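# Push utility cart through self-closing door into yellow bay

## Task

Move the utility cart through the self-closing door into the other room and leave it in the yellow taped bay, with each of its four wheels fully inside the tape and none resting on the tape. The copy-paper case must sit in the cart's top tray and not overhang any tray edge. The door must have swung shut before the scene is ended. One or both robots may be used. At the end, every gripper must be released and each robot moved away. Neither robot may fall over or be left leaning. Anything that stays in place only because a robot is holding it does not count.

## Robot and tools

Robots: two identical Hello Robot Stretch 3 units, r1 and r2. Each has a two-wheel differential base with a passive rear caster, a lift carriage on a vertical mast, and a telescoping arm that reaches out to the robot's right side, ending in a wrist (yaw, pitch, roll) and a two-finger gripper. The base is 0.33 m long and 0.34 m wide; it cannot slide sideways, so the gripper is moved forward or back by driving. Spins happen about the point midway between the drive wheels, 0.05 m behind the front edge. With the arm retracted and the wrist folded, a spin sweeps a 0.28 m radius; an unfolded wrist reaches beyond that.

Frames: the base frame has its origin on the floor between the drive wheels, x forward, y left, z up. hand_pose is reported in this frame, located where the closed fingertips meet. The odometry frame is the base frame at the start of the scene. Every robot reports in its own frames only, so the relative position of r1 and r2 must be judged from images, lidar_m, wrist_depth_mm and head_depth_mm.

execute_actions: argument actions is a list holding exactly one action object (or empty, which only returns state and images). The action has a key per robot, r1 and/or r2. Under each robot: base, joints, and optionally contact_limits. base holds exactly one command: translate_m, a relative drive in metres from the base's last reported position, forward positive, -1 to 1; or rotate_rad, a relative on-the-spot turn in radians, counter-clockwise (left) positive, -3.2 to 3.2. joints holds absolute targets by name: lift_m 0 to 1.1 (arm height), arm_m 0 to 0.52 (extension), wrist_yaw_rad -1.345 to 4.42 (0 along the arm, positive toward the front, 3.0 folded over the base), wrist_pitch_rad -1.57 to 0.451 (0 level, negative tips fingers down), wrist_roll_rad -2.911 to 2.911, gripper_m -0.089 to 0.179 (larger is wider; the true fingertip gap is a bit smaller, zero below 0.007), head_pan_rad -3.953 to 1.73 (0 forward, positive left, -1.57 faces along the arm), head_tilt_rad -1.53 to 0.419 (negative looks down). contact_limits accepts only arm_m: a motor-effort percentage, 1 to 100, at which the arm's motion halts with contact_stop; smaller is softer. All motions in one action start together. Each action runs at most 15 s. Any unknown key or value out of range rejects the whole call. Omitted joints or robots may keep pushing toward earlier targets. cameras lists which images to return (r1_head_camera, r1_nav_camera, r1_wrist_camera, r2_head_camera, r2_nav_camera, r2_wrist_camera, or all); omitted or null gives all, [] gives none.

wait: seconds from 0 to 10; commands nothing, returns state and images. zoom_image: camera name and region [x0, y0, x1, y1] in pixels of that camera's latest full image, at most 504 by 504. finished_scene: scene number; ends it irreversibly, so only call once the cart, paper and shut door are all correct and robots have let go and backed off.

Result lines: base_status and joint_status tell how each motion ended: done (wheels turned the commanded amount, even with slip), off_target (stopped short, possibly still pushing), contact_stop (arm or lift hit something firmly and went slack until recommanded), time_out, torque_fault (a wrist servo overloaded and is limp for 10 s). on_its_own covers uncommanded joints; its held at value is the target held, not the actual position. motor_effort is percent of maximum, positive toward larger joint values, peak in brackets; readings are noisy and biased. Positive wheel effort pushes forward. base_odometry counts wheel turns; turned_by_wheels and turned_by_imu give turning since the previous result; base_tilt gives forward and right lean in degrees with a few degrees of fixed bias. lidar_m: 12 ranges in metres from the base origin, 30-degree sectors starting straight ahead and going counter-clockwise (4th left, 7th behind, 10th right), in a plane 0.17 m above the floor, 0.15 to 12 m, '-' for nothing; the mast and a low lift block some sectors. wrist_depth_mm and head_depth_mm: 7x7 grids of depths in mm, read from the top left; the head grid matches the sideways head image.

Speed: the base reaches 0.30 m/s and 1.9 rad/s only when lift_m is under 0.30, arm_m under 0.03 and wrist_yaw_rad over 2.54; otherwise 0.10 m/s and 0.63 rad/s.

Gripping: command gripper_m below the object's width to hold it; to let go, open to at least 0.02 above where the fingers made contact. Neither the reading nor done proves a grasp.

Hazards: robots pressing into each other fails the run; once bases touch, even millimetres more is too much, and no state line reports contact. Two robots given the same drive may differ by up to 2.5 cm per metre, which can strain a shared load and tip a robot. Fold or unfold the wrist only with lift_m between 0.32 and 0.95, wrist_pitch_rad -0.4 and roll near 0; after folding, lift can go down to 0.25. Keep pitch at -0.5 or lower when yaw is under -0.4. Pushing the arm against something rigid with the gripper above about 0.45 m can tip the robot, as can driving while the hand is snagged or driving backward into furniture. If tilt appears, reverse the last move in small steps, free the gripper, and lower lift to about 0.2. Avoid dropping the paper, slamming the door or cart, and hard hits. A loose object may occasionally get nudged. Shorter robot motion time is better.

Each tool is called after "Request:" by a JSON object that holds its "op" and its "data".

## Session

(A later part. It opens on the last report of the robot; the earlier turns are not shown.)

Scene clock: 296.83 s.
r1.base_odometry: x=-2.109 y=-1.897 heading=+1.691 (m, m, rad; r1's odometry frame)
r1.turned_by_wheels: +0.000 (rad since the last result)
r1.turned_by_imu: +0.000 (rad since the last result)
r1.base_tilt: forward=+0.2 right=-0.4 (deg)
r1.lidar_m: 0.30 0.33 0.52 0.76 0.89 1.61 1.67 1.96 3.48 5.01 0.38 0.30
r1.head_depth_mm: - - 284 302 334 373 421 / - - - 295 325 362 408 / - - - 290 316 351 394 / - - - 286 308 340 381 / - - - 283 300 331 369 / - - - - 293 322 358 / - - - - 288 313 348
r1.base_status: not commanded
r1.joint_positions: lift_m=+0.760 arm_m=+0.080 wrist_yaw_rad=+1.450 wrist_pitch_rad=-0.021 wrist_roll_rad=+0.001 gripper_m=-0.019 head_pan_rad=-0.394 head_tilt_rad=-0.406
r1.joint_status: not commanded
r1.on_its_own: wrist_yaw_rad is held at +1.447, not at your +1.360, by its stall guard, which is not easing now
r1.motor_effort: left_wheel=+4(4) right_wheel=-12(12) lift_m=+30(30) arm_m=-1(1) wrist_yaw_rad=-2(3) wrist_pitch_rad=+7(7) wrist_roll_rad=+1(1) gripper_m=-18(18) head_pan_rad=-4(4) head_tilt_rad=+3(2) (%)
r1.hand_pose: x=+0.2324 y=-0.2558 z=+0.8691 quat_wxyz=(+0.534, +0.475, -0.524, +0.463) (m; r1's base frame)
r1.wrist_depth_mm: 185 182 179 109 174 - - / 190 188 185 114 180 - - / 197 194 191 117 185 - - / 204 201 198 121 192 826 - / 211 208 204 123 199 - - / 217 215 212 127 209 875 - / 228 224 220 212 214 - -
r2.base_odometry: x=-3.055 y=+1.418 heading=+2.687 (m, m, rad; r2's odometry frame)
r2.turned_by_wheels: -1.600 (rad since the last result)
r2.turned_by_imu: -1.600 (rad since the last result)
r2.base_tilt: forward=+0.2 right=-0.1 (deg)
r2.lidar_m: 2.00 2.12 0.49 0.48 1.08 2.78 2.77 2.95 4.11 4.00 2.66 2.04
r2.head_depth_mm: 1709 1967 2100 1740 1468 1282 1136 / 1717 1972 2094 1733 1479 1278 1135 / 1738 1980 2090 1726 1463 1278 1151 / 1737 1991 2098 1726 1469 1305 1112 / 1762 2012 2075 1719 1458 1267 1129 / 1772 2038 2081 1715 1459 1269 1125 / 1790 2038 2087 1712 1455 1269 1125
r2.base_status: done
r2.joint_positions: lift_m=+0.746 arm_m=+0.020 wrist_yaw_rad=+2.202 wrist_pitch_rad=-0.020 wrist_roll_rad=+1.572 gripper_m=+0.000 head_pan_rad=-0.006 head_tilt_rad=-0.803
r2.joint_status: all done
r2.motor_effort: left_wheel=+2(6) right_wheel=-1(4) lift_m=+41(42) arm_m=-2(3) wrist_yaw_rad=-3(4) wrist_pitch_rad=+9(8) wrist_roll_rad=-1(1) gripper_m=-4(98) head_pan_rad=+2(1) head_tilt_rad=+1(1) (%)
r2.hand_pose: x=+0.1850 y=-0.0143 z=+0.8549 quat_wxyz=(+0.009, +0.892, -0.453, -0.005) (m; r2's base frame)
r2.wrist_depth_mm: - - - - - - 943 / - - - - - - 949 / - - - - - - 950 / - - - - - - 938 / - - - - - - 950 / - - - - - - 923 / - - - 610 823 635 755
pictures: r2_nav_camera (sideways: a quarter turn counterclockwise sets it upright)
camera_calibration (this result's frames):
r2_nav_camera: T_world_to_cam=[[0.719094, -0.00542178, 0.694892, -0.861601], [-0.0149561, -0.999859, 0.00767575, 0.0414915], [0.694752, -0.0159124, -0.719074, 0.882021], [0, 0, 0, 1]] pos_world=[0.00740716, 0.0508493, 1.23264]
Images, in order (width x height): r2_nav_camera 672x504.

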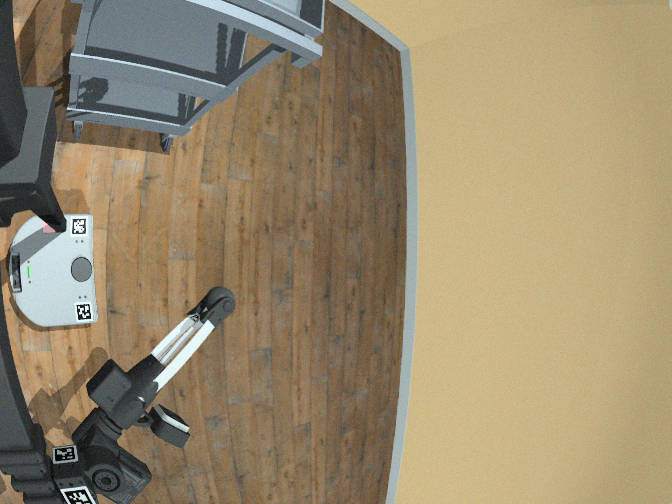

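Request:
{"op": "execute_actions", "data": {"actions": [{"r2":{"base":{"translate_m":0.85}}}], "cameras": []}}

Request:
{"op": "execute_actions", "data": {"actions": [{"r2":{"base":{"rotate_rad":-1.57},"joints":{"head_pan_rad":-1.9,"head_tilt_rad":-0.7,"gripper_m":-0.02}}}], "cameras": ["r2_nav_camera","r2_head_camera"]}}

Scene clock: 306.87 s.
r1.base_odometry: x=-2.109 y=-1.897 heading=+1.691 (m, m, rad; r1's odometry frame)
r1.turned_by_wheels: +0.000 (rad since the last result)
r1.turned_by_imu: +0.001 (rad since the last result)
r1.base_tilt: forward=+0.1 right=-0.4 (deg)
r1.lidar_m: 0.30 0.33 0.52 0.76 0.89 1.60 1.67 1.96 3.49 5.01 0.38 0.31
r1.head_depth_mm: - - 284 303 334 373 422 / - - - 295 325 361 408 / - - - 290 316 351 394 / - - - 286 308 340 381 / - - - 283 300 331 369 / - - - - 293 322 358 / - - - - 289 313 347
r1.base_status: not commanded
r1.joint_positions: lift_m=+0.760 arm_m=+0.080 wrist_yaw_rad=+1.450 wrist_pitch_rad=-0.021 wrist_roll_rad=+0.001 gripper_m=-0.019 head_pan_rad=-0.394 head_tilt_rad=-0.406
r1.joint_status: not commanded
r1.on_its_own: wrist_yaw_rad is held at +1.447, not at your +1.360, by its stall guard, which is not easing now
r1.motor_effort: left_wheel=+4(4) right_wheel=-12(12) lift_m=+30(30) arm_m=-1(1) wrist_yaw_rad=-3(3) wrist_pitch_rad=+7(7) wrist_roll_rad=+0(1) gripper_m=-18(18) head_pan_rad=-4(4) head_tilt_rad=+1(3) (%)
r1.hand_pose: x=+0.2324 y=-0.2558 z=+0.8691 quat_wxyz=(+0.534, +0.475, -0.524, +0.463) (m; r1's base frame)
r1.wrist_depth_mm: 185 182 180 109 174 - - / 190 189 185 113 180 - - / 197 194 191 117 185 - - / 204 201 198 121 192 821 - / 212 208 205 123 197 - - / 219 216 213 127 208 863 - / 228 224 219 212 212 - -
r2.base_odometry: x=-3.819 y=+1.791 heading=+2.687 (m, m, rad; r2's odometry frame)
r2.turned_by_wheels: +0.000 (rad since the last result)
r2.turned_by_imu: +0.005 (rad since the last result)
r2.base_tilt: forward=+0.1 right=-0.1 (deg)
r2.lidar_m: 1.14 1.21 1.74 1.76 0.70 0.67 3.63 3.86 4.14 3.57 1.51 1.17
r2.head_depth_mm: 961 1101 1284 1534 1473 1282 1135 / 972 1109 1293 1548 1476 1283 1138 / 980 1124 1313 1576 1465 1279 1153 / 990 1130 1325 1596 1471 1301 1113 / 994 1136 1334 1591 1461 1271 1131 / 1002 1151 1352 1596 1457 1270 1125 / 1012 1162 1366 1609 1460 1274 1129
r2.base_status: done
r2.joint_positions: lift_m=+0.746 arm_m=+0.020 wrist_yaw_rad=+2.202 wrist_pitch_rad=-0.020 wrist_roll_rad=+1.572 gripper_m=+0.000 head_pan_rad=-0.006 head_tilt_rad=-0.803
r2.joint_status: not commanded
r2.motor_effort: left_wheel=+1(6) right_wheel=-1(3) lift_m=+41(41) arm_m=-1(2) wrist_yaw_rad=-4(3) wrist_pitch_rad=+8(9) wrist_roll_rad=-1(1) gripper_m=-4(5) head_pan_rad=+3(3) head_tilt_rad=+1(1) (%)
r2.hand_pose: x=+0.1850 y=-0.0143 z=+0.8549 quat_wxyz=(+0.009, +0.892, -0.453, -0.005) (m; r2's base frame)
r2.wrist_depth_mm: 997 991 - - - - 958 / - - - - - - 948 / - - - - - - 957 / - - - - - - 956 / - - - - - - 935 / - - - - - - 947 / - - - - - - 950
pictures: none
No camera images: the call's "cameras" was empty. Leave "cameras" out to get every camera's image.

Scene clock: 310.30 s.
r1.base_odometry: x=-2.109 y=-1.897 heading=+1.691 (m, m, rad; r1's odometry frame)
r1.turned_by_wheels: +0.000 (rad since the last result)
r1.turned_by_imu: +0.000 (rad since the last result)
r1.base_tilt: forward=+0.1 right=-0.5 (deg)
r1.lidar_m: 0.30 0.33 0.52 0.76 0.89 1.61 1.67 1.96 3.48 4.99 0.37 0.31
r1.head_depth_mm: - - 285 303 334 373 421 / - - - 295 324 361 408 / - - - 290 316 350 394 / - - - 286 308 341 381 / - - - 283 300 331 370 / - - - - 293 322 358 / - - - - 289 313 348
r1.base_status: not commanded
r1.joint_positions: lift_m=+0.760 arm_m=+0.080 wrist_yaw_rad=+1.450 wrist_pitch_rad=-0.021 wrist_roll_rad=+0.001 gripper_m=-0.019 head_pan_rad=-0.394 head_tilt_rad=-0.406
r1.joint_status: not commanded
r1.on_its_own: wrist_yaw_rad is held at +1.447, not at your +1.360, by its stall guard, which is not easing now
r1.motor_effort: left_wheel=+4(4) right_wheel=-12(12) lift_m=+30(30) arm_m=-1(1) wrist_yaw_rad=-4(3) wrist_pitch_rad=+7(7) wrist_roll_rad=+1(1) gripper_m=-18(17) head_pan_rad=-5(4) head_tilt_rad=+2(3) (%)
r1.hand_pose: x=+0.2324 y=-0.2558 z=+0.8691 quat_wxyz=(+0.534, +0.475, -0.524, +0.463) (m; r1's base frame)
r1.wrist_depth_mm: 184 182 180 109 174 - - / 191 188 185 113 180 - - / 197 194 191 118 185 - - / 203 201 198 121 192 818 - / 212 208 204 123 198 - - / 218 216 212 127 208 855 - / 227 225 220 210 213 - -
r2.base_odometry: x=-3.819 y=+1.791 heading=+1.117 (m, m, rad; r2's odometry frame)
r2.turned_by_wheels: -1.570 (rad since the last result)
r2.turned_by_imu: -1.570 (rad since the last result)
r2.base_tilt: forward=+0.2 right=-0.1 (deg)
r2.lidar_m: 3.71 1.54 1.17 1.14 1.20 1.71 1.76 0.70 0.67 3.64 3.86 4.19
r2.head_depth_mm: 1525 1640 946 794 1029 1274 1168 / 1535 1621 932 1218 1298 1239 - / 3171 3343 2240 1794 1495 1408 - / 3189 3296 2418 1906 1571 1384 - / 3146 3281 2409 1907 1564 1396 - / 3042 3259 2422 1887 1564 1355 1122 / 2976 3151 2396 1886 1561 1333 1167
r2.base_status: done
r2.joint_positions: lift_m=+0.746 arm_m=+0.020 wrist_yaw_rad=+2.202 wrist_pitch_rad=-0.020 wrist_roll_rad=+1.572 gripper_m=-0.019 head_pan_rad=-1.893 head_tilt_rad=-0.705
r2.joint_status: all done
r2.motor_effort: left_wheel=+2(7) right_wheel=-1(7) lift_m=+41(42) arm_m=-1(2) wrist_yaw_rad=-4(3) wrist_pitch_rad=+9(8) wrist_roll_rad=-1(1) gripper_m=-12(90) head_pan_rad=-4(43) head_tilt_rad=+2(9) (%)
r2.hand_pose: x=+0.1850 y=-0.0143 z=+0.8549 quat_wxyz=(+0.009, +0.892, -0.453, -0.005) (m; r2's base frame)
r2.wrist_depth_mm: - - - - - - 939 / - - - - - - 952 / - - - - - - 949 / - - - - - - 968 / - - - - - - 961 / - - - - - - 937 / - - - - - - 956
pictures: r2_head_camera (sideways: a quarter turn clockwise sets it upright), r2_nav_camera (sideways: a quarter turn counterclockwise sets it upright)
camera_calibration (this result's frames):
r2_head_camera: T_world_to_cam=[[0.188598, 0.660733, -0.726542, 0.963827], [0.959238, -0.28249, -0.00790085, 0.00525644], [-0.210461, -0.695436, -0.687077, 0.859374], [0, 0, 0, 1]] pos_world=[-0.00595311, -0.0377078, 1.29076]
r2_nav_camera: T_world_to_cam=[[-0.206053, -0.613633, 0.762231, -0.943719], [-0.945396, 0.325853, 0.00675976, 0.0483588], [-0.252524, -0.719217, -0.64727, 0.794406], [0, 0, 0, 1]] pos_world=[0.051868, -0.0235048, 1.2332]
Images, in order (width x height): r2_head_camera 896x504, r2_nav_camera 672x504.

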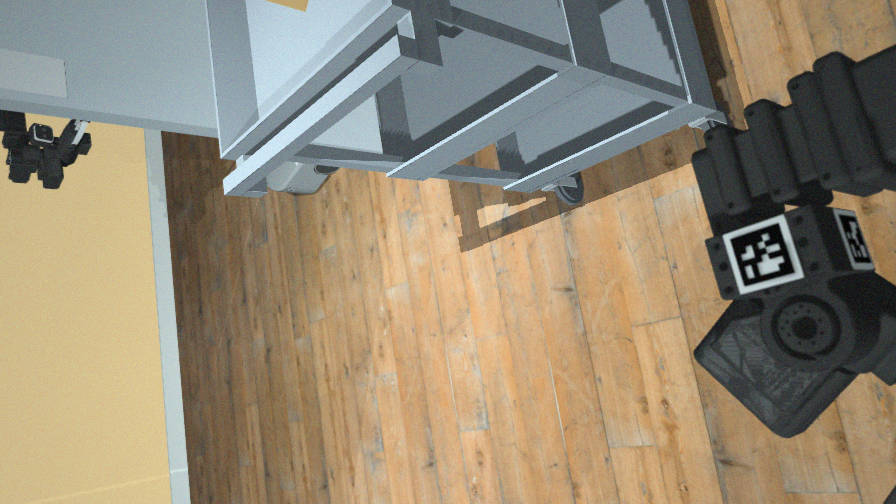

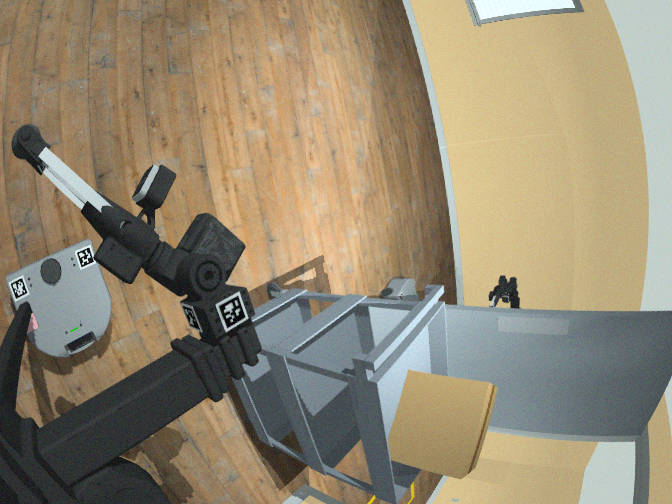

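Request:
{"op": "execute_actions", "data": {"actions": [{"r2":{"base":{"translate_m":-0.72},"joints":{"lift_m":0.72,"arm_m":0.0,"head_pan_rad":-1.57,"head_tilt_rad":-0.8}}}], "cameras": ["r2_head_camera","r2_nav_camera"]}}

Scene clock: 319.40 s.
r1.base_odometry: x=-2.109 y=-1.897 heading=+1.691 (m, m, rad; r1's odometry frame)
r1.turned_by_wheels: +0.000 (rad since the last result)
r1.turned_by_imu: +0.001 (rad since the last result)
r1.base_tilt: forward=+0.1 right=-0.4 (deg)
r1.lidar_m: 0.30 0.33 0.52 0.76 0.89 1.60 1.67 1.96 3.48 4.99 0.38 0.30
r1.head_depth_mm: - - 284 303 334 372 422 / - - - 295 325 361 408 / - - - 290 316 350 394 / - - - 286 308 340 381 / - - - 283 300 331 370 / - - - - 293 322 359 / - - - - 289 313 347
r1.base_status: not commanded
r1.joint_positions: lift_m=+0.760 arm_m=+0.080 wrist_yaw_rad=+1.450 wrist_pitch_rad=-0.021 wrist_roll_rad=+0.001 gripper_m=-0.019 head_pan_rad=-0.394 head_tilt_rad=-0.406
r1.joint_status: not commanded
r1.on_its_own: wrist_yaw_rad is held at +1.447, not at your +1.360, by its stall guard, which is not easing now
r1.motor_effort: left_wheel=+4(4) right_wheel=-12(12) lift_m=+30(30) arm_m=-1(1) wrist_yaw_rad=-3(3) wrist_pitch_rad=+7(7) wrist_roll_rad=+0(1) gripper_m=-18(17) head_pan_rad=-5(4) head_tilt_rad=+2(3) (%)
r1.hand_pose: x=+0.2324 y=-0.2558 z=+0.8691 quat_wxyz=(+0.534, +0.475, -0.524, +0.463) (m; r1's base frame)
r1.wrist_depth_mm: 185 182 179 109 174 - - / 190 189 185 114 179 - - / 197 194 191 117 185 - - / 204 201 198 121 190 818 - / 211 209 205 123 198 - - / 219 216 211 127 209 856 - / 228 225 220 212 213 - -
r2.base_odometry: x=-4.135 y=+1.144 heading=+1.117 (m, m, rad; r2's odometry frame)
r2.turned_by_wheels: +0.000 (rad since the last result)
r2.turned_by_imu: +0.000 (rad since the last result)
r2.base_tilt: forward=+0.2 right=-0.1 (deg)
r2.lidar_m: 3.88 1.59 1.20 1.17 1.23 1.06 1.03 1.09 0.50 0.49 0.51 4.91
r2.head_depth_mm: 653 587 748 715 922 1264 - / 651 530 626 669 944 1157 - / 646 566 649 663 943 1152 - / 646 635 743 669 963 1183 - / 2971 724 797 675 960 1186 1149 / 3161 969 819 678 957 1201 1104 / 3201 2503 776 724 958 1271 1134
r2.base_status: done
r2.joint_positions: lift_m=+0.721 arm_m=+0.001 wrist_yaw_rad=+2.202 wrist_pitch_rad=-0.020 wrist_roll_rad=+1.572 gripper_m=-0.019 head_pan_rad=-1.577 head_tilt_rad=-0.790
r2.joint_status: all done
r2.motor_effort: left_wheel=+2(4) right_wheel=-1(7) lift_m=+15(37) arm_m=-2(2) wrist_yaw_rad=-3(4) wrist_pitch_rad=+8(8) wrist_roll_rad=-1(1) gripper_m=-12(12) head_pan_rad=+3(26) head_tilt_rad=-5(14) (%)
r2.hand_pose: x=+0.1850 y=+0.0049 z=+0.8299 quat_wxyz=(+0.009, +0.892, -0.453, -0.005) (m; r2's base frame)
r2.wrist_depth_mm: - - - - - - 919 / - - - - - - 934 / - - - - - - 921 / - - - - - - 914 / - - - - - - 917 / - - - - - - 925 / - - - - - - 923
pictures: r2_head_camera (sideways: a quarter turn clockwise sets it upright), r2_nav_camera (sideways: a quarter turn counterclockwise sets it upright)
camera_calibration (this result's frames):
r2_head_camera: T_world_to_cam=[[-0.0257162, 0.745851, -0.665616, 0.885739], [0.999534, 0.0301558, -0.00482625, 0.00100714], [0.0164725, -0.66543, -0.746279, 0.934985], [0, 0, 0, 1]] pos_world=[0.00636959, -0.0384934, 1.28733]
r2_nav_camera: T_world_to_cam=[[-0.00553232, -0.709681, 0.704501, -0.869703], [-0.999854, 0.0152941, 0.00755484, 0.0476567], [-0.0161362, -0.704357, -0.709663, 0.874118], [0, 0, 0, 1]] pos_world=[0.0569432, -0.00225034, 1.23268]
Images, in order (width x height): r2_head_camera 896x504, r2_nav_camera 672x504.

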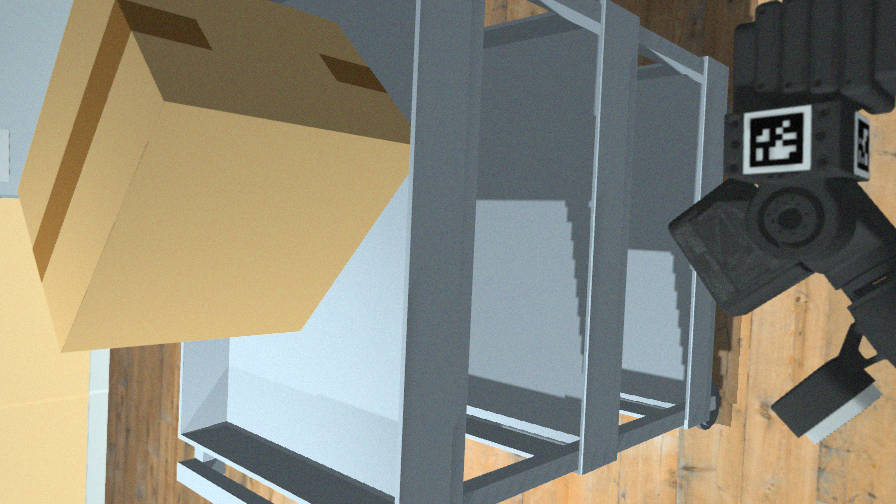

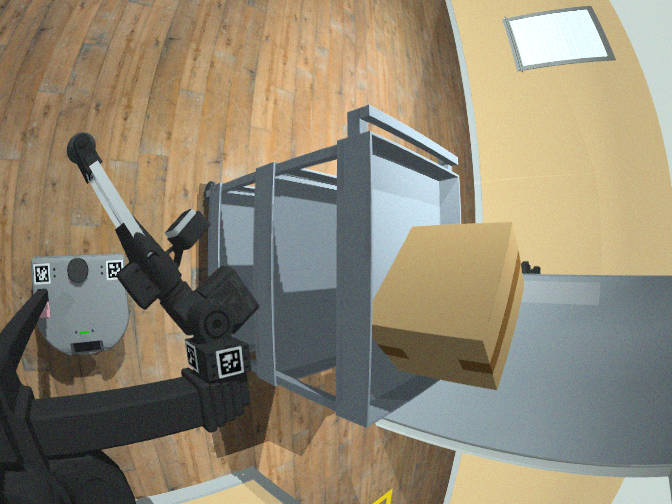

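Request:
{"op": "execute_actions", "data": {"actions": [{"r2":{"base":{"translate_m":-0.15},"joints":{"wrist_yaw_rad":0.0}}}], "cameras": ["r2_head_camera"]}}

Request:
{"op": "execute_actions", "data": {"actions": [{"r2":{"joints":{"arm_m":0.25},"contact_limits":{"arm_m":22}}}], "cameras": ["r2_head_camera","r2_nav_camera"]}}

Scene clock: 322.47 s.
r1.base_odometry: x=-2.109 y=-1.897 heading=+1.691 (m, m, rad; r1's odometry frame)
r1.turned_by_wheels: +0.000 (rad since the last result)
r1.turned_by_imu: +0.000 (rad since the last result)
r1.base_tilt: forward=+0.0 right=-0.4 (deg)
r1.lidar_m: 0.30 0.33 0.52 0.76 0.89 1.61 1.67 1.96 3.48 5.00 0.38 0.31
r1.head_depth_mm: - - 284 302 334 373 422 / - - - 295 325 361 407 / - - - 289 316 350 394 / - - - 286 308 341 381 / - - - 283 300 331 369 / - - - - 293 322 358 / - - - - 289 313 348
r1.base_status: not commanded
r1.joint_positions: lift_m=+0.760 arm_m=+0.080 wrist_yaw_rad=+1.450 wrist_pitch_rad=-0.021 wrist_roll_rad=+0.001 gripper_m=-0.019 head_pan_rad=-0.394 head_tilt_rad=-0.406
r1.joint_status: not commanded
r1.on_its_own: wrist_yaw_rad is held at +1.447, not at your +1.360, by its stall guard, which is not easing now
r1.motor_effort: left_wheel=+4(4) right_wheel=-12(12) lift_m=+30(30) arm_m=-1(1) wrist_yaw_rad=-3(3) wrist_pitch_rad=+7(7) wrist_roll_rad=+1(0) gripper_m=-17(16) head_pan_rad=-4(4) head_tilt_rad=+2(2) (%)
r1.hand_pose: x=+0.2324 y=-0.2558 z=+0.8691 quat_wxyz=(+0.534, +0.475, -0.524, +0.463) (m; r1's base frame)
r1.wrist_depth_mm: 184 181 180 109 174 - - / 191 188 186 113 179 - - / 197 195 191 117 185 - - / 204 201 198 121 191 834 - / 212 207 205 123 199 - - / 219 216 212 127 209 862 - / 228 224 219 211 213 - -
r2.base_odometry: x=-4.200 y=+1.009 heading=+1.117 (m, m, rad; r2's odometry frame)
r2.turned_by_wheels: +0.000 (rad since the last result)
r2.turned_by_imu: +0.000 (rad since the last result)
r2.base_tilt: forward=+0.2 right=-0.1 (deg)
r2.lidar_m: 3.89 1.60 1.21 1.18 1.20 0.90 0.88 0.93 0.50 0.48 0.51 5.05
r2.head_depth_mm: 1364 1560 1832 1749 1487 1315 - / 1331 1467 800 667 1393 1337 - / 649 615 737 710 946 1171 - / 645 550 646 657 941 - 1129 / 642 538 638 665 957 1197 1133 / 640 618 749 669 960 1201 1137 / 675 748 807 675 958 1197 1133
r2.base_status: done
r2.joint_positions: lift_m=+0.721 arm_m=+0.001 wrist_yaw_rad=+0.003 wrist_pitch_rad=-0.020 wrist_roll_rad=+1.572 gripper_m=-0.019 head_pan_rad=-1.577 head_tilt_rad=-0.790
r2.joint_status: all done
r2.motor_effort: left_wheel=+2(3) right_wheel=-1(7) lift_m=+15(15) arm_m=-1(2) wrist_yaw_rad=-5(6) wrist_pitch_rad=+8(9) wrist_roll_rad=-1(1) gripper_m=-12(13) head_pan_rad=+3(3) head_tilt_rad=-5(5) (%)
r2.hand_pose: x=-0.0206 y=-0.4018 z=+0.8299 quat_wxyz=(+0.000, +0.001, -1.000, -0.010) (m; r2's base frame)
r2.wrist_depth_mm: - - - 223 236 241 244 / - - - 229 - 530 396 / - 398 391 236 - 562 395 / - 358 354 243 - 579 395 / 334 327 323 250 - 574 399 / - 331 332 - - 568 400 / - - 493 268 781 583 403
pictures: r2_head_camera (sideways: a quarter turn clockwise sets it upright)
camera_calibration (this result's frames):
r2_head_camera: T_world_to_cam=[[-0.0257249, 0.745851, -0.665616, 0.885739], [0.999533, 0.0301675, -0.00482624, 0.00100714], [0.0164803, -0.66543, -0.746279, 0.934985], [0, 0, 0, 1]] pos_world=[0.00637004, -0.0384934, 1.28733]
Images, in order (width x height): r2_head_camera 896x504.

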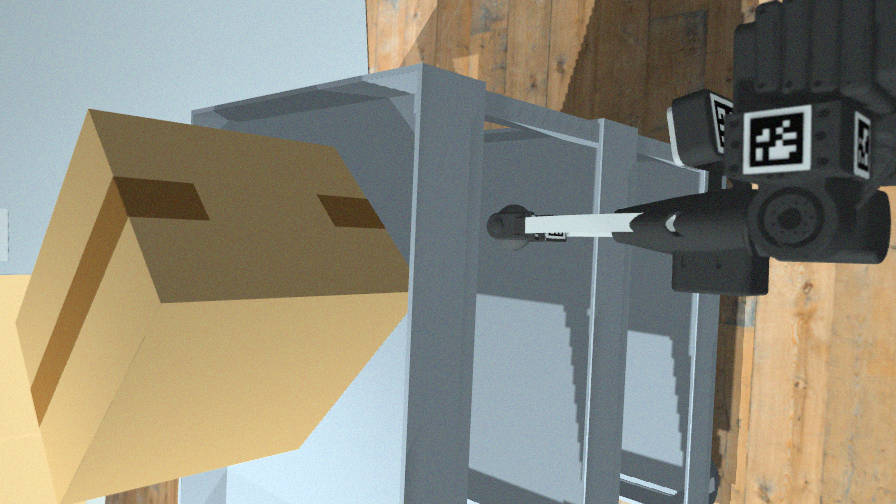

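Scene clock: 326.10 s.
r1.base_odometry: x=-2.109 y=-1.897 heading=+1.691 (m, m, rad; r1's odometry frame)
r1.turned_by_wheels: +0.000 (rad since the last result)
r1.turned_by_imu: +0.000 (rad since the last result)
r1.base_tilt: forward=+0.1 right=-0.4 (deg)
r1.lidar_m: 0.30 0.33 0.51 0.76 0.89 1.60 1.67 1.96 3.50 5.00 0.38 0.30
r1.head_depth_mm: - - 284 302 334 373 422 / - - - 295 325 361 408 / - - - 290 316 351 394 / - - - 286 308 340 381 / - - - 283 300 331 370 / - - - - 293 322 358 / - - - - 289 313 347
r1.base_status: not commanded
r1.joint_positions: lift_m=+0.760 arm_m=+0.080 wrist_yaw_rad=+1.450 wrist_pitch_rad=-0.021 wrist_roll_rad=+0.001 gripper_m=-0.019 head_pan_rad=-0.394 head_tilt_rad=-0.406
r1.joint_status: not commanded
r1.on_its_own: wrist_yaw_rad is held at +1.447, not at your +1.360, by its stall guard, which is not easing now
r1.motor_effort: left_wheel=+4(4) right_wheel=-12(12) lift_m=+30(30) arm_m=-1(1) wrist_yaw_rad=-4(4) wrist_pitch_rad=+7(7) wrist_roll_rad=+0(0) gripper_m=-17(17) head_pan_rad=-4(3) head_tilt_rad=+3(3) (%)
r1.hand_pose: x=+0.2324 y=-0.2558 z=+0.8691 quat_wxyz=(+0.534, +0.475, -0.524, +0.463) (m; r1's base frame)
r1.wrist_depth_mm: 185 183 179 109 174 - - / 190 188 185 114 180 - - / 196 194 191 117 185 - - / 204 202 198 121 191 733 - / 211 209 205 123 198 - - / 219 217 213 127 209 807 - / 229 224 220 212 213 - -
r2.base_odometry: x=-4.200 y=+1.009 heading=+1.117 (m, m, rad; r2's odometry frame)
r2.turned_by_wheels: +0.000 (rad since the last result)
r2.turned_by_imu: -0.100 (rad since the last result)
r2.base_tilt: forward=+0.1 right=-0.1 (deg)
r2.lidar_m: 4.99 1.78 1.25 1.18 1.21 0.91 0.87 0.89 0.76 0.61 0.61 4.82
r2.head_depth_mm: 1435 1644 1953 1749 1513 1309 - / 1403 1588 846 1793 - 1286 1133 / 1336 952 876 - 1309 1285 1133 / 679 733 774 1154 1308 1285 1137 / 650 705 762 1106 1247 1257 1133 / 677 744 818 1076 1228 1226 1129 / 705 787 817 1052 978 1208 1129
r2.base_status: not commanded
r2.joint_positions: lift_m=+0.721 arm_m=+0.249 wrist_yaw_rad=-0.051 wrist_pitch_rad=-0.023 wrist_roll_rad=+1.572 gripper_m=-0.019 head_pan_rad=-1.576 head_tilt_rad=-0.791
r2.joint_status: all done
r2.on_its_own: wrist_yaw_rad is held at -0.053, not at your +0.000, by its stall guard, which is not easing now
r2.motor_effort: left_wheel=+1(14) right_wheel=+0(22) lift_m=+15(15) arm_m=+6(15) wrist_yaw_rad=-3(53) wrist_pitch_rad=+10(16) wrist_roll_rad=-1(1) gripper_m=-11(12) head_pan_rad=+3(3) head_tilt_rad=-4(5) (%)
r2.contact_limits: arm_m 22 (drawing in: default 14, maximum 24; extending or still: default 22, maximum 35)
r2.hand_pose: x=-0.0344 y=-0.6496 z=+0.8291 quat_wxyz=(+0.000, -0.026, -1.000, -0.012) (m; r2's base frame)
r2.wrist_depth_mm: - - - 225 239 245 250 / - - - 213 - - 347 / - - - 205 - 529 393 / - 386 351 195 685 563 396 / 316 304 189 190 - 571 394 / 248 249 252 - - 574 394 / 221 225 172 174 - 573 398
pictures: r2_head_camera (sideways: a quarter turn clockwise sets it upright), r2_nav_camera (sideways: a quarter turn counterclockwise sets it upright)
camera_calibration (this result's frames):
r2_head_camera: T_world_to_cam=[[-0.0261667, 0.746832, -0.664498, 0.884285], [0.999515, 0.0307744, -0.00477167, 0.000936196], [0.0168859, -0.6643, -0.747275, 0.936278], [0, 0, 0, 1]] pos_world=[0.00639326, -0.0384714, 1.28727]
r2_nav_camera: T_world_to_cam=[[-0.00510418, -0.71074, 0.703437, -0.868319], [-0.999864, 0.0146711, 0.00756838, 0.0476391], [-0.0156994, -0.703302, -0.710718, 0.875487], [0, 0, 0, 1]] pos_world=[0.0569452, -0.0021155, 1.23267]
Images, in order (width x height): r2_head_camera 896x504, r2_nav_camera 672x504.

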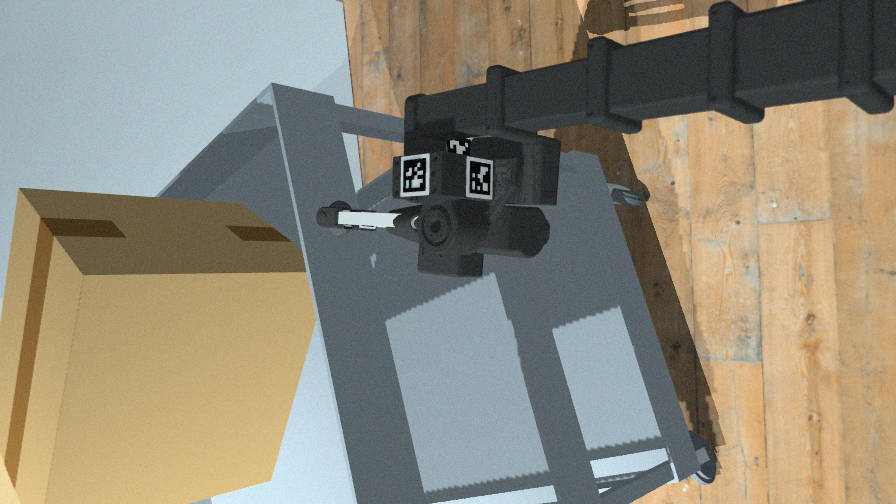

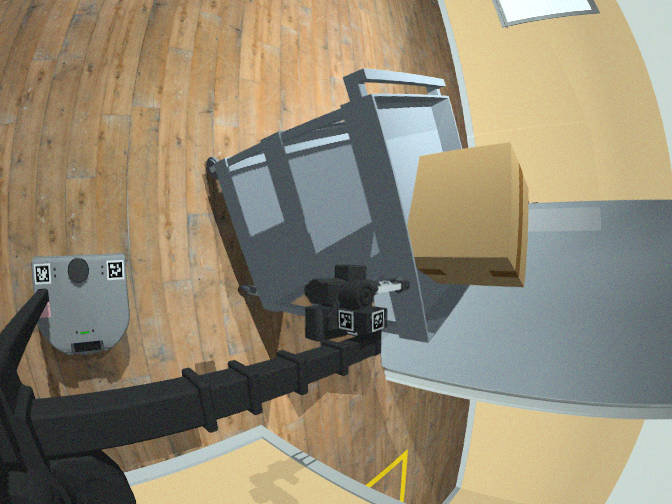

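Request:
{"op": "execute_actions", "data": {"actions": [{"r2":{"joints":{"arm_m":0.0,"wrist_yaw_rad":0.0}}}], "cameras": []}}

Request:
{"op": "execute_actions", "data": {"actions": [{"r2":{"base":{"translate_m":0.27},"joints":{"lift_m":0.735}}}], "cameras": ["r2_head_camera","r2_wrist_camera"]}}

Scene clock: 330.60 s.
r1.base_odometry: x=-2.109 y=-1.897 heading=+1.691 (m, m, rad; r1's odometry frame)
r1.turned_by_wheels: +0.000 (rad since the last result)
r1.turned_by_imu: +0.000 (rad since the last result)
r1.base_tilt: forward=+0.1 right=-0.4 (deg)
r1.lidar_m: 0.30 0.33 0.52 0.76 0.89 1.60 1.67 1.96 3.48 4.98 0.38 0.30
r1.head_depth_mm: - - 284 303 334 372 422 / - - - 295 325 361 408 / - - - 290 316 350 394 / - - - 286 308 341 381 / - - - 283 300 331 369 / - - - - 293 322 358 / - - - - 289 313 348
r1.base_status: not commanded
r1.joint_positions: lift_m=+0.760 arm_m=+0.080 wrist_yaw_rad=+1.450 wrist_pitch_rad=-0.021 wrist_roll_rad=+0.001 gripper_m=-0.019 head_pan_rad=-0.394 head_tilt_rad=-0.406
r1.joint_status: not commanded
r1.on_its_own: wrist_yaw_rad is held at +1.447, not at your +1.360, by its stall guard, which is not easing now
r1.motor_effort: left_wheel=+4(4) right_wheel=-12(12) lift_m=+30(30) arm_m=-1(1) wrist_yaw_rad=-3(4) wrist_pitch_rad=+7(7) wrist_roll_rad=+0(0) gripper_m=-17(17) head_pan_rad=-4(5) head_tilt_rad=+3(3) (%)
r1.hand_pose: x=+0.2324 y=-0.2558 z=+0.8691 quat_wxyz=(+0.534, +0.475, -0.524, +0.463) (m; r1's base frame)
r1.wrist_depth_mm: 184 182 180 109 174 - - / 191 188 185 113 179 - - / 197 194 191 117 185 - - / 203 200 197 121 192 743 - / 211 209 205 123 198 - - / 219 216 212 127 209 812 - / 228 223 219 211 213 - -
r2.base_odometry: x=-4.200 y=+1.009 heading=+1.117 (m, m, rad; r2's odometry frame)
r2.turned_by_wheels: +0.000 (rad since the last result)
r2.turned_by_imu: +0.001 (rad since the last result)
r2.base_tilt: forward=+0.2 right=-0.1 (deg)
r2.lidar_m: 4.96 1.78 1.25 1.18 1.21 0.91 0.87 0.89 0.75 0.61 0.61 4.84
r2.head_depth_mm: 1437 1652 1929 1759 1474 1315 - / 1403 1589 847 1701 1483 1338 - / 1333 950 875 1104 1309 1330 - / 680 732 772 1109 1280 - 1133 / 649 705 762 1105 1252 1269 1134 / 675 743 816 1075 1217 1233 1129 / 703 788 815 1052 979 1216 1132
r2.base_status: not commanded
r2.joint_positions: lift_m=+0.721 arm_m=+0.001 wrist_yaw_rad=-0.002 wrist_pitch_rad=-0.022 wrist_roll_rad=+1.572 gripper_m=-0.019 head_pan_rad=-1.576 head_tilt_rad=-0.791
r2.joint_status: all done
r2.motor_effort: left_wheel=+1(2) right_wheel=+0(5) lift_m=+15(16) arm_m=-1(4) wrist_yaw_rad=+2(23) wrist_pitch_rad=+10(10) wrist_roll_rad=-1(1) gripper_m=-12(12) head_pan_rad=+3(3) head_tilt_rad=-4(4) (%)
r2.hand_pose: x=-0.0219 y=-0.4017 z=+0.8293 quat_wxyz=(+0.000, -0.001, -1.000, -0.012) (m; r2's base frame)
r2.wrist_depth_mm: - - - - - - 916 / - - - 461 - 484 652 / - - - 441 898 466 714 / - - 536 430 906 571 700 / - 487 479 421 883 572 667 / - - 523 - 850 574 672 / - - 612 386 834 580 412
pictures: none
No camera images: the call's "cameras" was empty. Leave "cameras" out to get every camera's image.

Scene clock: 334.77 s.
r1.base_odometry: x=-2.109 y=-1.897 heading=+1.691 (m, m, rad; r1's odometry frame)
r1.turned_by_wheels: +0.000 (rad since the last result)
r1.turned_by_imu: +0.000 (rad since the last result)
r1.base_tilt: forward=+0.1 right=-0.3 (deg)
r1.lidar_m: 0.30 0.33 0.52 0.76 0.89 1.60 1.67 1.96 3.50 5.02 0.38 0.31
r1.head_depth_mm: - - 284 303 334 373 421 / - - - 295 325 361 407 / - - - 290 316 351 394 / - - - 286 308 340 382 / - - - 283 300 331 369 / - - - - 293 322 358 / - - - - 289 313 348
r1.base_status: not commanded
r1.joint_positions: lift_m=+0.760 arm_m=+0.080 wrist_yaw_rad=+1.450 wrist_pitch_rad=-0.021 wrist_roll_rad=+0.001 gripper_m=-0.019 head_pan_rad=-0.394 head_tilt_rad=-0.406
r1.joint_status: not commanded
r1.on_its_own: wrist_yaw_rad is held at +1.447, not at your +1.360, by its stall guard, which is not easing now
r1.motor_effort: left_wheel=+4(4) right_wheel=-12(12) lift_m=+30(30) arm_m=-1(1) wrist_yaw_rad=-4(3) wrist_pitch_rad=+7(7) wrist_roll_rad=+0(0) gripper_m=-17(18) head_pan_rad=-3(4) head_tilt_rad=+2(3) (%)
r1.hand_pose: x=+0.2324 y=-0.2558 z=+0.8691 quat_wxyz=(+0.534, +0.475, -0.524, +0.463) (m; r1's base frame)
r1.wrist_depth_mm: 185 182 179 109 175 - - / 190 189 185 113 180 - - / 196 194 191 117 185 - - / 203 201 198 121 191 733 - / 212 208 205 123 198 - - / 218 216 212 127 209 796 - / 229 224 219 211 212 - -
r2.base_odometry: x=-4.082 y=+1.252 heading=+1.117 (m, m, rad; r2's odometry frame)
r2.turned_by_wheels: +0.000 (rad since the last result)
r2.turned_by_imu: +0.002 (rad since the last result)
r2.base_tilt: forward=+0.2 right=-0.1 (deg)
r2.lidar_m: 4.70 1.80 1.26 1.19 1.22 1.20 1.14 1.17 0.64 0.52 0.89 4.82
r2.head_depth_mm: 649 688 764 1112 1310 1312 - / 669 720 777 1084 1277 - - / 686 755 820 1067 1223 1305 - / 718 791 819 1043 993 - 1114 / 3122 973 820 719 979 1237 1134 / 3088 968 844 1385 1469 1284 1130 / 3068 2694 2042 1735 1468 1278 1126
r2.base_status: done
r2.joint_positions: lift_m=+0.734 arm_m=+0.001 wrist_yaw_rad=-0.002 wrist_pitch_rad=-0.022 wrist_roll_rad=+1.572 gripper_m=-0.019 head_pan_rad=-1.576 head_tilt_rad=-0.791
r2.joint_status: all done
r2.motor_effort: left_wheel=+1(6) right_wheel=+0(3) lift_m=+48(50) arm_m=-1(1) wrist_yaw_rad=+3(2) wrist_pitch_rad=+10(10) wrist_roll_rad=-1(1) gripper_m=-12(12) head_pan_rad=+3(3) head_tilt_rad=-4(4) (%)
r2.hand_pose: x=-0.0219 y=-0.4017 z=+0.8429 quat_wxyz=(+0.000, -0.001, -1.000, -0.012) (m; r2's base frame)
r2.wrist_depth_mm: - 430 439 368 866 577 389 / - 479 473 349 887 582 374 / - - 507 340 854 586 362 / - - 559 328 - 593 348 / - - - 319 - 592 342 / - - - - 759 527 328 / - - - 300 - - 910
pictures: r2_head_camera (sideways: a quarter turn clockwise sets it upright), r2_wrist_camera
camera_calibration (this result's frames):
r2_head_camera: T_world_to_cam=[[-0.0261668, 0.746832, -0.664498, 0.884285], [0.999515, 0.0307745, -0.00477167, 0.000936193], [0.0168859, -0.6643, -0.747275, 0.936278], [0, 0, 0, 1]] pos_world=[0.00639326, -0.0384714, 1.28727]
r2_wrist_camera: T_world_to_cam=[[-0.00989301, 0.0735374, -0.997243, 0.85973], [0.987837, 0.155485, 0.00166588, 0.120075], [0.155179, -0.985097, -0.0741812, -0.162791], [0, 0, 0, 1]] pos_world=[-0.0848475, -0.242258, 0.845084]
Images, in order (width x height): r2_head_camera 896x504, r2_wrist_camera 644x364.

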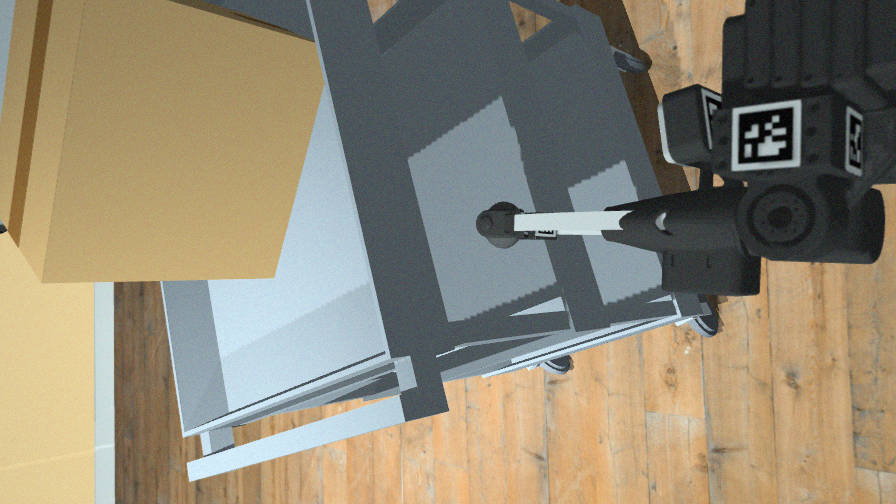

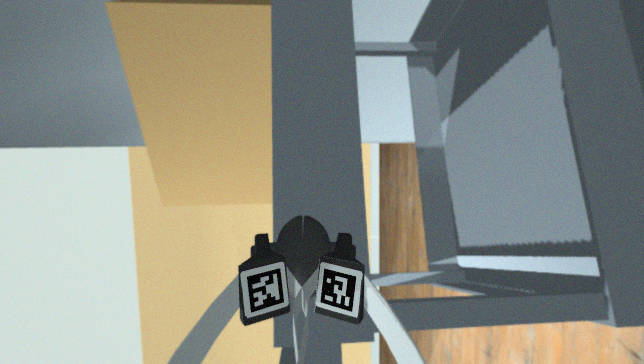

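Request:
{"op": "execute_actions", "data": {"actions": [{"r2":{"joints":{"arm_m":0.36,"lift_m":0.725},"contact_limits":{"arm_m":22}}}], "cameras": ["r2_head_camera","r2_nav_camera"]}}

Scene clock: 338.77 s.
r1.base_odometry: x=-2.109 y=-1.897 heading=+1.691 (m, m, rad; r1's odometry frame)
r1.turned_by_wheels: +0.000 (rad since the last result)
r1.turned_by_imu: +0.000 (rad since the last result)
r1.base_tilt: forward=+0.1 right=-0.4 (deg)
r1.lidar_m: 0.30 0.33 0.52 0.76 0.89 1.60 1.67 1.96 3.50 5.00 0.38 0.30
r1.head_depth_mm: - - 284 303 334 373 421 / - - - 295 325 361 408 / - - - 289 316 351 394 / - - - 286 308 340 381 / - - - 283 300 331 369 / - - - - 293 322 358 / - - - - 289 314 348
r1.base_status: not commanded
r1.joint_positions: lift_m=+0.760 arm_m=+0.080 wrist_yaw_rad=+1.450 wrist_pitch_rad=-0.021 wrist_roll_rad=+0.001 gripper_m=-0.019 head_pan_rad=-0.394 head_tilt_rad=-0.406
r1.joint_status: not commanded
r1.on_its_own: wrist_yaw_rad is held at +1.447, not at your +1.360, by its stall guard, which is not easing now
r1.motor_effort: left_wheel=+4(4) right_wheel=-12(12) lift_m=+30(30) arm_m=-1(1) wrist_yaw_rad=-3(3) wrist_pitch_rad=+7(7) wrist_roll_rad=+1(0) gripper_m=-17(17) head_pan_rad=-3(4) head_tilt_rad=+2(2) (%)
r1.hand_pose: x=+0.2324 y=-0.2558 z=+0.8691 quat_wxyz=(+0.534, +0.475, -0.524, +0.463) (m; r1's base frame)
r1.wrist_depth_mm: 184 182 179 109 174 - - / 191 187 186 113 179 - - / 197 194 192 117 185 - - / 204 201 198 121 191 502 513 / 211 209 206 123 198 - - / 219 216 212 128 208 886 - / 227 223 221 212 213 659 -
r2.base_odometry: x=-4.082 y=+1.252 heading=+1.117 (m, m, rad; r2's odometry frame)
r2.turned_by_wheels: +0.000 (rad since the last result)
r2.turned_by_imu: +0.010 (rad since the last result)
r2.base_tilt: forward=+0.1 right=+0.0 (deg)
r2.lidar_m: 4.68 1.78 1.26 1.20 1.23 1.20 1.14 1.17 0.87 0.75 3.68 4.88
r2.head_depth_mm: 788 897 1279 1353 1488 - - / 813 892 1277 - - 1259 1135 / 854 955 870 1470 1401 1283 1135 / 930 996 854 1168 1380 1281 1129 / 3036 1047 878 1339 1410 1277 1129 / 3050 1125 2052 1722 1474 1285 1135 / 3071 2689 2094 1730 1468 1277 1128
r2.base_status: not commanded
r2.joint_positions: lift_m=+0.726 arm_m=+0.359 wrist_yaw_rad=-0.004 wrist_pitch_rad=-0.024 wrist_roll_rad=+1.572 gripper_m=-0.019 head_pan_rad=-1.576 head_tilt_rad=-0.792
r2.joint_status: all done
r2.motor_effort: left_wheel=-2(12) right_wheel=+3(13) lift_m=+15(41) arm_m=+6(15) wrist_yaw_rad=+5(20) wrist_pitch_rad=+10(17) wrist_roll_rad=-1(1) gripper_m=-12(12) head_pan_rad=+3(3) head_tilt_rad=-4(5) (%)
r2.contact_limits: arm_m 22 (drawing in: default 14, maximum 24; extending or still: default 22, maximum 35)
r2.hand_pose: x=-0.0224 y=-0.7599 z=+0.8339 quat_wxyz=(+0.000, -0.002, -1.000, -0.012) (m; r2's base frame)
r2.wrist_depth_mm: 314 314 306 204 709 555 393 / 875 344 335 199 929 561 396 / 872 375 368 194 682 563 399 / - 415 405 190 674 572 401 / - - - 187 - 573 404 / - - - - 608 548 401 / - - 176 178 - - 382
pictures: r2_head_camera (sideways: a quarter turn clockwise sets it upright), r2_nav_camera (sideways: a quarter turn counterclockwise sets it upright)
camera_calibration (this result's frames):
r2_head_camera: T_world_to_cam=[[-0.0263934, 0.747189, -0.664088, 0.883752], [0.999506, 0.031083, -0.00475167, 0.00091021], [0.0170914, -0.663885, -0.74764, 0.936751], [0, 0, 0, 1]] pos_world=[0.00640508, -0.0384633, 1.28724]
r2_nav_camera: T_world_to_cam=[[-0.00488867, -0.711127, 0.703046, -0.867811], [-0.999868, 0.0143609, 0.00757334, 0.0476327], [-0.015482, -0.702916, -0.711104, 0.875988], [0, 0, 0, 1]] pos_world=[0.056946, -0.00206192, 1.23267]
Images, in order (width x height): r2_head_camera 896x504, r2_nav_camera 672x504.

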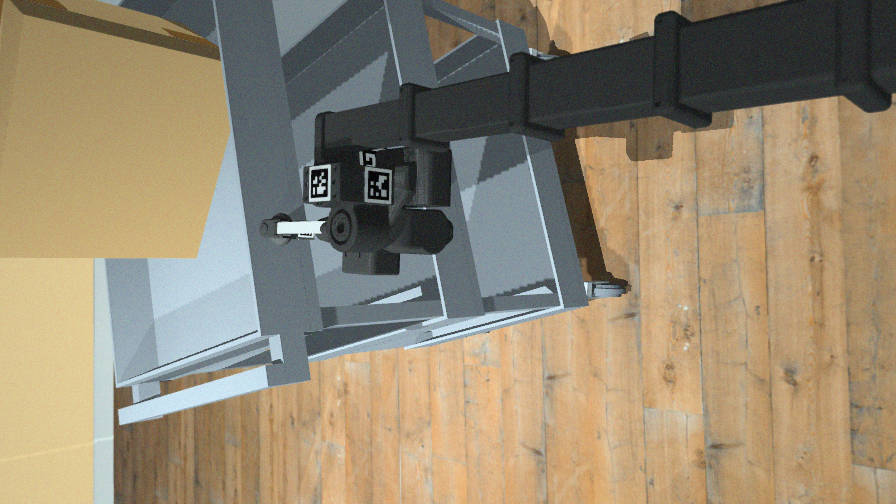

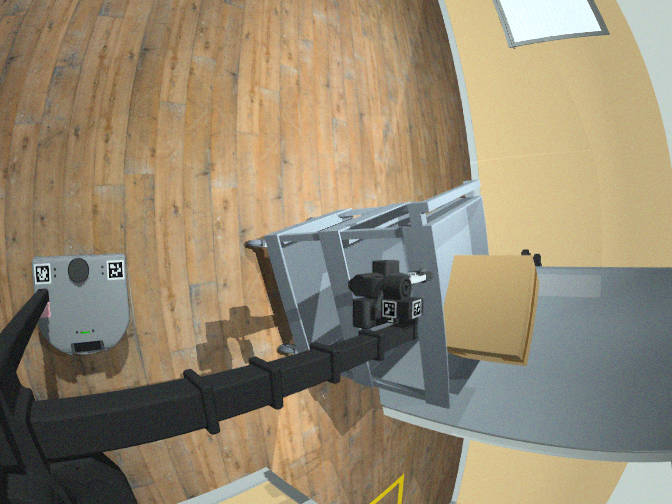

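Request:
{"op": "execute_actions", "data": {"actions": [{"r2":{"joints":{"arm_m":0.0}}}], "cameras": []}}

Request:
{"op": "execute_actions", "data": {"actions": [{"r2":{"base":{"translate_m":0.58},"joints":{"wrist_yaw_rad":2.1,"head_pan_rad":0.0,"head_tilt_rad":-0.94}}}], "cameras": []}}

Request:
{"op": "execute_actions", "data": {"actions": [{"r2":{"base":{"rotate_rad":-1.48},"joints":{"lift_m":0.746,"gripper_m":0.12}}}], "cameras": ["r2_nav_camera"]}}

Scene clock: 343.07 s.
r1.base_odometry: x=-2.109 y=-1.897 heading=+1.691 (m, m, rad; r1's odometry frame)
r1.turned_by_wheels: +0.000 (rad since the last result)
r1.turned_by_imu: +0.000 (rad since the last result)
r1.base_tilt: forward=+0.1 right=-0.4 (deg)
r1.lidar_m: 0.30 0.33 0.51 0.76 0.89 1.60 1.66 1.96 3.50 4.98 0.38 0.31
r1.head_depth_mm: - - 284 303 334 372 422 / - - - 295 325 361 408 / - - - 290 316 350 394 / - - - 286 308 340 381 / - - - 283 300 331 370 / - - - - 293 322 359 / - - - - 288 313 347
r1.base_status: not commanded
r1.joint_positions: lift_m=+0.760 arm_m=+0.080 wrist_yaw_rad=+1.450 wrist_pitch_rad=-0.021 wrist_roll_rad=+0.001 gripper_m=-0.019 head_pan_rad=-0.394 head_tilt_rad=-0.406
r1.joint_status: not commanded
r1.on_its_own: wrist_yaw_rad is held at +1.447, not at your +1.360, by its stall guard, which is not easing now
r1.motor_effort: left_wheel=+4(4) right_wheel=-12(12) lift_m=+30(30) arm_m=-1(2) wrist_yaw_rad=-3(3) wrist_pitch_rad=+7(7) wrist_roll_rad=+0(0) gripper_m=-18(17) head_pan_rad=-4(4) head_tilt_rad=+2(2) (%)
r1.hand_pose: x=+0.2324 y=-0.2558 z=+0.8691 quat_wxyz=(+0.534, +0.475, -0.524, +0.463) (m; r1's base frame)
r1.wrist_depth_mm: 185 182 179 109 174 - - / 191 188 185 113 179 - - / 197 195 191 117 185 - - / 204 200 198 121 191 502 512 / 211 208 204 123 198 - - / 219 215 211 127 209 890 - / 227 224 220 212 213 661 -
r2.base_odometry: x=-4.082 y=+1.252 heading=+1.117 (m, m, rad; r2's odometry frame)
r2.turned_by_wheels: +0.000 (rad since the last result)
r2.turned_by_imu: +0.001 (rad since the last result)
r2.base_tilt: forward=+0.2 right=-0.1 (deg)
r2.lidar_m: 4.69 1.77 1.26 1.20 1.23 1.20 1.14 1.17 0.87 0.75 3.68 4.87
r2.head_depth_mm: 789 900 1274 1346 1450 1305 - / 814 892 1277 1429 1416 1336 - / 858 953 1275 1197 1414 1335 - / 928 997 1239 1166 1387 - 1132 / 3051 1047 877 1339 1412 1285 1135 / 3045 1124 2039 1745 1473 1277 1130 / 3088 2673 2111 1722 1465 1281 1131
r2.base_status: not commanded
r2.joint_positions: lift_m=+0.726 arm_m=+0.001 wrist_yaw_rad=-0.002 wrist_pitch_rad=-0.024 wrist_roll_rad=+1.572 gripper_m=-0.019 head_pan_rad=-1.576 head_tilt_rad=-0.792
r2.joint_status: all done
r2.motor_effort: left_wheel=+0(2) right_wheel=+0(3) lift_m=+16(15) arm_m=-1(4) wrist_yaw_rad=+1(4) wrist_pitch_rad=+10(10) wrist_roll_rad=-1(1) gripper_m=-12(12) head_pan_rad=+2(1) head_tilt_rad=-4(4) (%)
r2.hand_pose: x=-0.0219 y=-0.4017 z=+0.8339 quat_wxyz=(+0.000, -0.001, -1.000, -0.012) (m; r2's base frame)
r2.wrist_depth_mm: - - 691 578 920 917 754 / - - 653 559 999 592 757 / - - 727 552 - 584 751 / - - - 539 - 572 763 / - - - 536 830 557 822 / - - - - - - 915 / - - - - - - 942
pictures: none
No camera images: the call's "cameras" was empty. Leave "cameras" out to get every camera's image.

Scene clock: 350.27 s.
r1.base_odometry: x=-2.109 y=-1.897 heading=+1.691 (m, m, rad; r1's odometry frame)
r1.turned_by_wheels: +0.000 (rad since the last result)
r1.turned_by_imu: +0.001 (rad since the last result)
r1.base_tilt: forward=+0.0 right=-0.4 (deg)
r1.lidar_m: 0.30 0.33 0.52 0.76 0.89 1.60 1.67 1.96 3.50 4.97 0.38 0.31
r1.head_depth_mm: - - 284 303 334 373 422 / - - - 295 325 361 408 / - - - 290 316 351 394 / - - - 287 308 341 381 / - - - 283 300 331 369 / - - - - 293 322 358 / - - - - 289 314 347
r1.base_status: not commanded
r1.joint_positions: lift_m=+0.760 arm_m=+0.080 wrist_yaw_rad=+1.450 wrist_pitch_rad=-0.021 wrist_roll_rad=+0.001 gripper_m=-0.019 head_pan_rad=-0.394 head_tilt_rad=-0.406
r1.joint_status: not commanded
r1.on_its_own: wrist_yaw_rad is held at +1.447, not at your +1.360, by its stall guard, which is not easing now
r1.motor_effort: left_wheel=+4(4) right_wheel=-12(12) lift_m=+30(30) arm_m=-1(1) wrist_yaw_rad=-4(4) wrist_pitch_rad=+7(7) wrist_roll_rad=+0(1) gripper_m=-18(17) head_pan_rad=-4(5) head_tilt_rad=+1(2) (%)
r1.hand_pose: x=+0.2324 y=-0.2558 z=+0.8691 quat_wxyz=(+0.534, +0.475, -0.524, +0.463) (m; r1's base frame)
r1.wrist_depth_mm: 184 182 178 109 175 - - / 190 188 185 114 180 - - / 197 194 191 118 185 - - / 204 201 197 121 191 504 511 / 212 209 205 123 198 - - / 219 216 213 127 209 881 - / 228 225 220 211 212 658 -
r2.base_odometry: x=-3.828 y=+1.773 heading=+1.117 (m, m, rad; r2's odometry frame)
r2.turned_by_wheels: +0.000 (rad since the last result)
r2.turned_by_imu: +0.003 (rad since the last result)
r2.base_tilt: forward=+0.2 right=-0.1 (deg)
r2.lidar_m: 4.09 1.82 1.28 1.22 1.25 1.67 1.73 1.20 0.89 3.55 3.66 4.33
r2.head_depth_mm: 2630 2142 1803 1555 1370 1226 1121 / 2627 2133 1801 1550 1361 1221 1135 / 2634 2139 1801 1544 1366 1237 1091 / 2597 2141 1788 1553 1365 1205 1103 / 2591 2116 1794 1550 1361 1222 1099 / 2618 2117 1784 1541 1370 1221 1098 / 2615 2128 1790 1538 1362 1218 1098
r2.base_status: done
r2.joint_positions: lift_m=+0.726 arm_m=+0.001 wrist_yaw_rad=+2.097 wrist_pitch_rad=-0.024 wrist_roll_rad=+1.572 gripper_m=-0.019 head_pan_rad=-0.007 head_tilt_rad=-0.929
r2.joint_status: all done
r2.motor_effort: left_wheel=+0(5) right_wheel=+0(5) lift_m=+16(15) arm_m=-1(1) wrist_yaw_rad=+2(1) wrist_pitch_rad=+10(10) wrist_roll_rad=-1(1) gripper_m=-12(12) head_pan_rad=+3(42) head_tilt_rad=-5(17) (%)
r2.hand_pose: x=+0.1996 y=-0.0177 z=+0.8339 quat_wxyz=(+0.011, +0.867, -0.499, -0.006) (m; r2's base frame)
r2.wrist_depth_mm: - - - - - - 912 / - - - - - - 927 / - - - - - - 928 / - - - - - - 924 / - - - - - - 937 / - - - - - - 941 / - - - - - - 945
pictures: none
No camera images: the call's "cameras" was empty. Leave "cameras" out to get every camera's image.

Scene clock: 353.57 s.
r1.base_odometry: x=-2.109 y=-1.897 heading=+1.691 (m, m, rad; r1's odometry frame)
r1.turned_by_wheels: +0.000 (rad since the last result)
r1.turned_by_imu: +0.000 (rad since the last result)
r1.base_tilt: forward=+0.1 right=-0.3 (deg)
r1.lidar_m: 0.30 0.33 0.52 0.76 0.89 1.60 1.67 1.96 3.49 4.99 0.38 0.30
r1.head_depth_mm: - - 284 303 334 373 422 / - - - 295 325 361 408 / - - - 290 316 351 394 / - - - 286 308 340 381 / - - - 283 300 331 369 / - - - - 293 322 358 / - - - - 289 314 347
r1.base_status: not commanded
r1.joint_positions: lift_m=+0.760 arm_m=+0.080 wrist_yaw_rad=+1.450 wrist_pitch_rad=-0.021 wrist_roll_rad=+0.001 gripper_m=-0.019 head_pan_rad=-0.394 head_tilt_rad=-0.406
r1.joint_status: not commanded
r1.on_its_own: wrist_yaw_rad is held at +1.447, not at your +1.360, by its stall guard, which is not easing now
r1.motor_effort: left_wheel=+4(4) right_wheel=-12(12) lift_m=+30(30) arm_m=-1(1) wrist_yaw_rad=-3(4) wrist_pitch_rad=+7(7) wrist_roll_rad=+0(0) gripper_m=-18(18) head_pan_rad=-4(3) head_tilt_rad=+2(3) (%)
r1.hand_pose: x=+0.2324 y=-0.2558 z=+0.8691 quat_wxyz=(+0.534, +0.475, -0.524, +0.463) (m; r1's base frame)
r1.wrist_depth_mm: 184 182 179 109 174 - - / 190 188 185 113 179 - - / 197 194 192 117 185 - - / 204 201 197 121 192 505 510 / 212 209 204 123 197 - - / 219 216 213 127 209 885 - / 227 224 221 211 213 656 -
r2.base_odometry: x=-3.828 y=+1.773 heading=-0.363 (m, m, rad; r2's odometry frame)
r2.turned_by_wheels: -1.480 (rad since the last result)
r2.turned_by_imu: -1.480 (rad since the last result)
r2.base_tilt: forward=+0.1 right=-0.1 (deg)
r2.lidar_m: 3.56 3.74 4.26 4.12 1.68 1.26 1.22 1.28 1.78 1.72 1.06 0.89
r2.head_depth_mm: 2641 2132 1524 1494 1370 1225 1122 / 2625 2140 1801 1550 1372 1224 - / 2601 2127 1803 1551 1388 1236 1098 / 2615 2129 1794 1553 1387 1207 1102 / 2610 2132 1802 1555 1359 1223 1106 / 2582 2122 1798 1547 1362 1219 1101 / 2599 2115 1786 1556 1366 1224 1102
r2.base_status: done
r2.joint_positions: lift_m=+0.745 arm_m=+0.001 wrist_yaw_rad=+2.097 wrist_pitch_rad=-0.024 wrist_roll_rad=+1.572 gripper_m=+0.120 head_pan_rad=-0.007 head_tilt_rad=-0.929
r2.joint_status: all done
r2.motor_effort: left_wheel=+1(8) right_wheel=-1(5) lift_m=+48(48) arm_m=-1(1) wrist_yaw_rad=+2(3) wrist_pitch_rad=+10(10) wrist_roll_rad=-1(1) gripper_m=+0(97) head_pan_rad=+3(2) head_tilt_rad=-5(5) (%)
r2.hand_pose: x=+0.1996 y=-0.0176 z=+0.8536 quat_wxyz=(+0.011, +0.867, -0.499, -0.006) (m; r2's base frame)
r2.wrist_depth_mm: - - - - - - 935 / - - - - - - 951 / - - - - - - 954 / - - - - - - 955 / - - - - - - 958 / - - - - - - 967 / - - - - - - 967
pictures: r2_nav_camera (sideways: a quarter turn counterclockwise sets it upright)
camera_calibration (this result's frames):
r2_nav_camera: T_world_to_cam=[[0.800266, -0.00673648, 0.599607, -0.73794], [-0.0149592, -0.99985, 0.00873223, 0.0401174], [0.599458, -0.0159578, -0.800247, 0.988157], [0, 0, 0, 1]] pos_world=[-0.00120982, 0.0509091, 1.23289]
Images, in order (width x height): r2_nav_camera 672x504.

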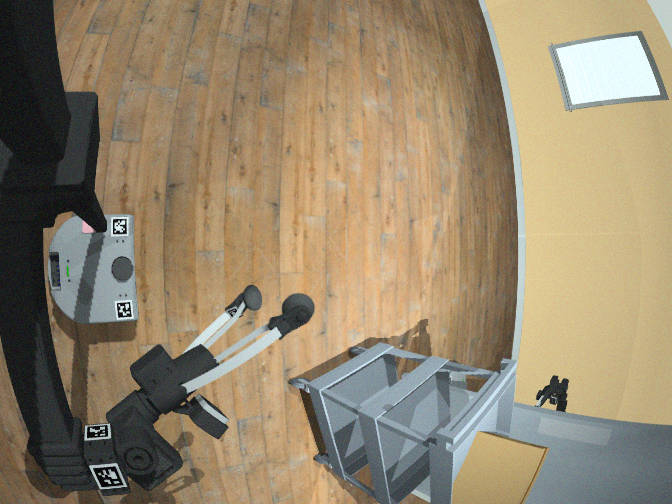

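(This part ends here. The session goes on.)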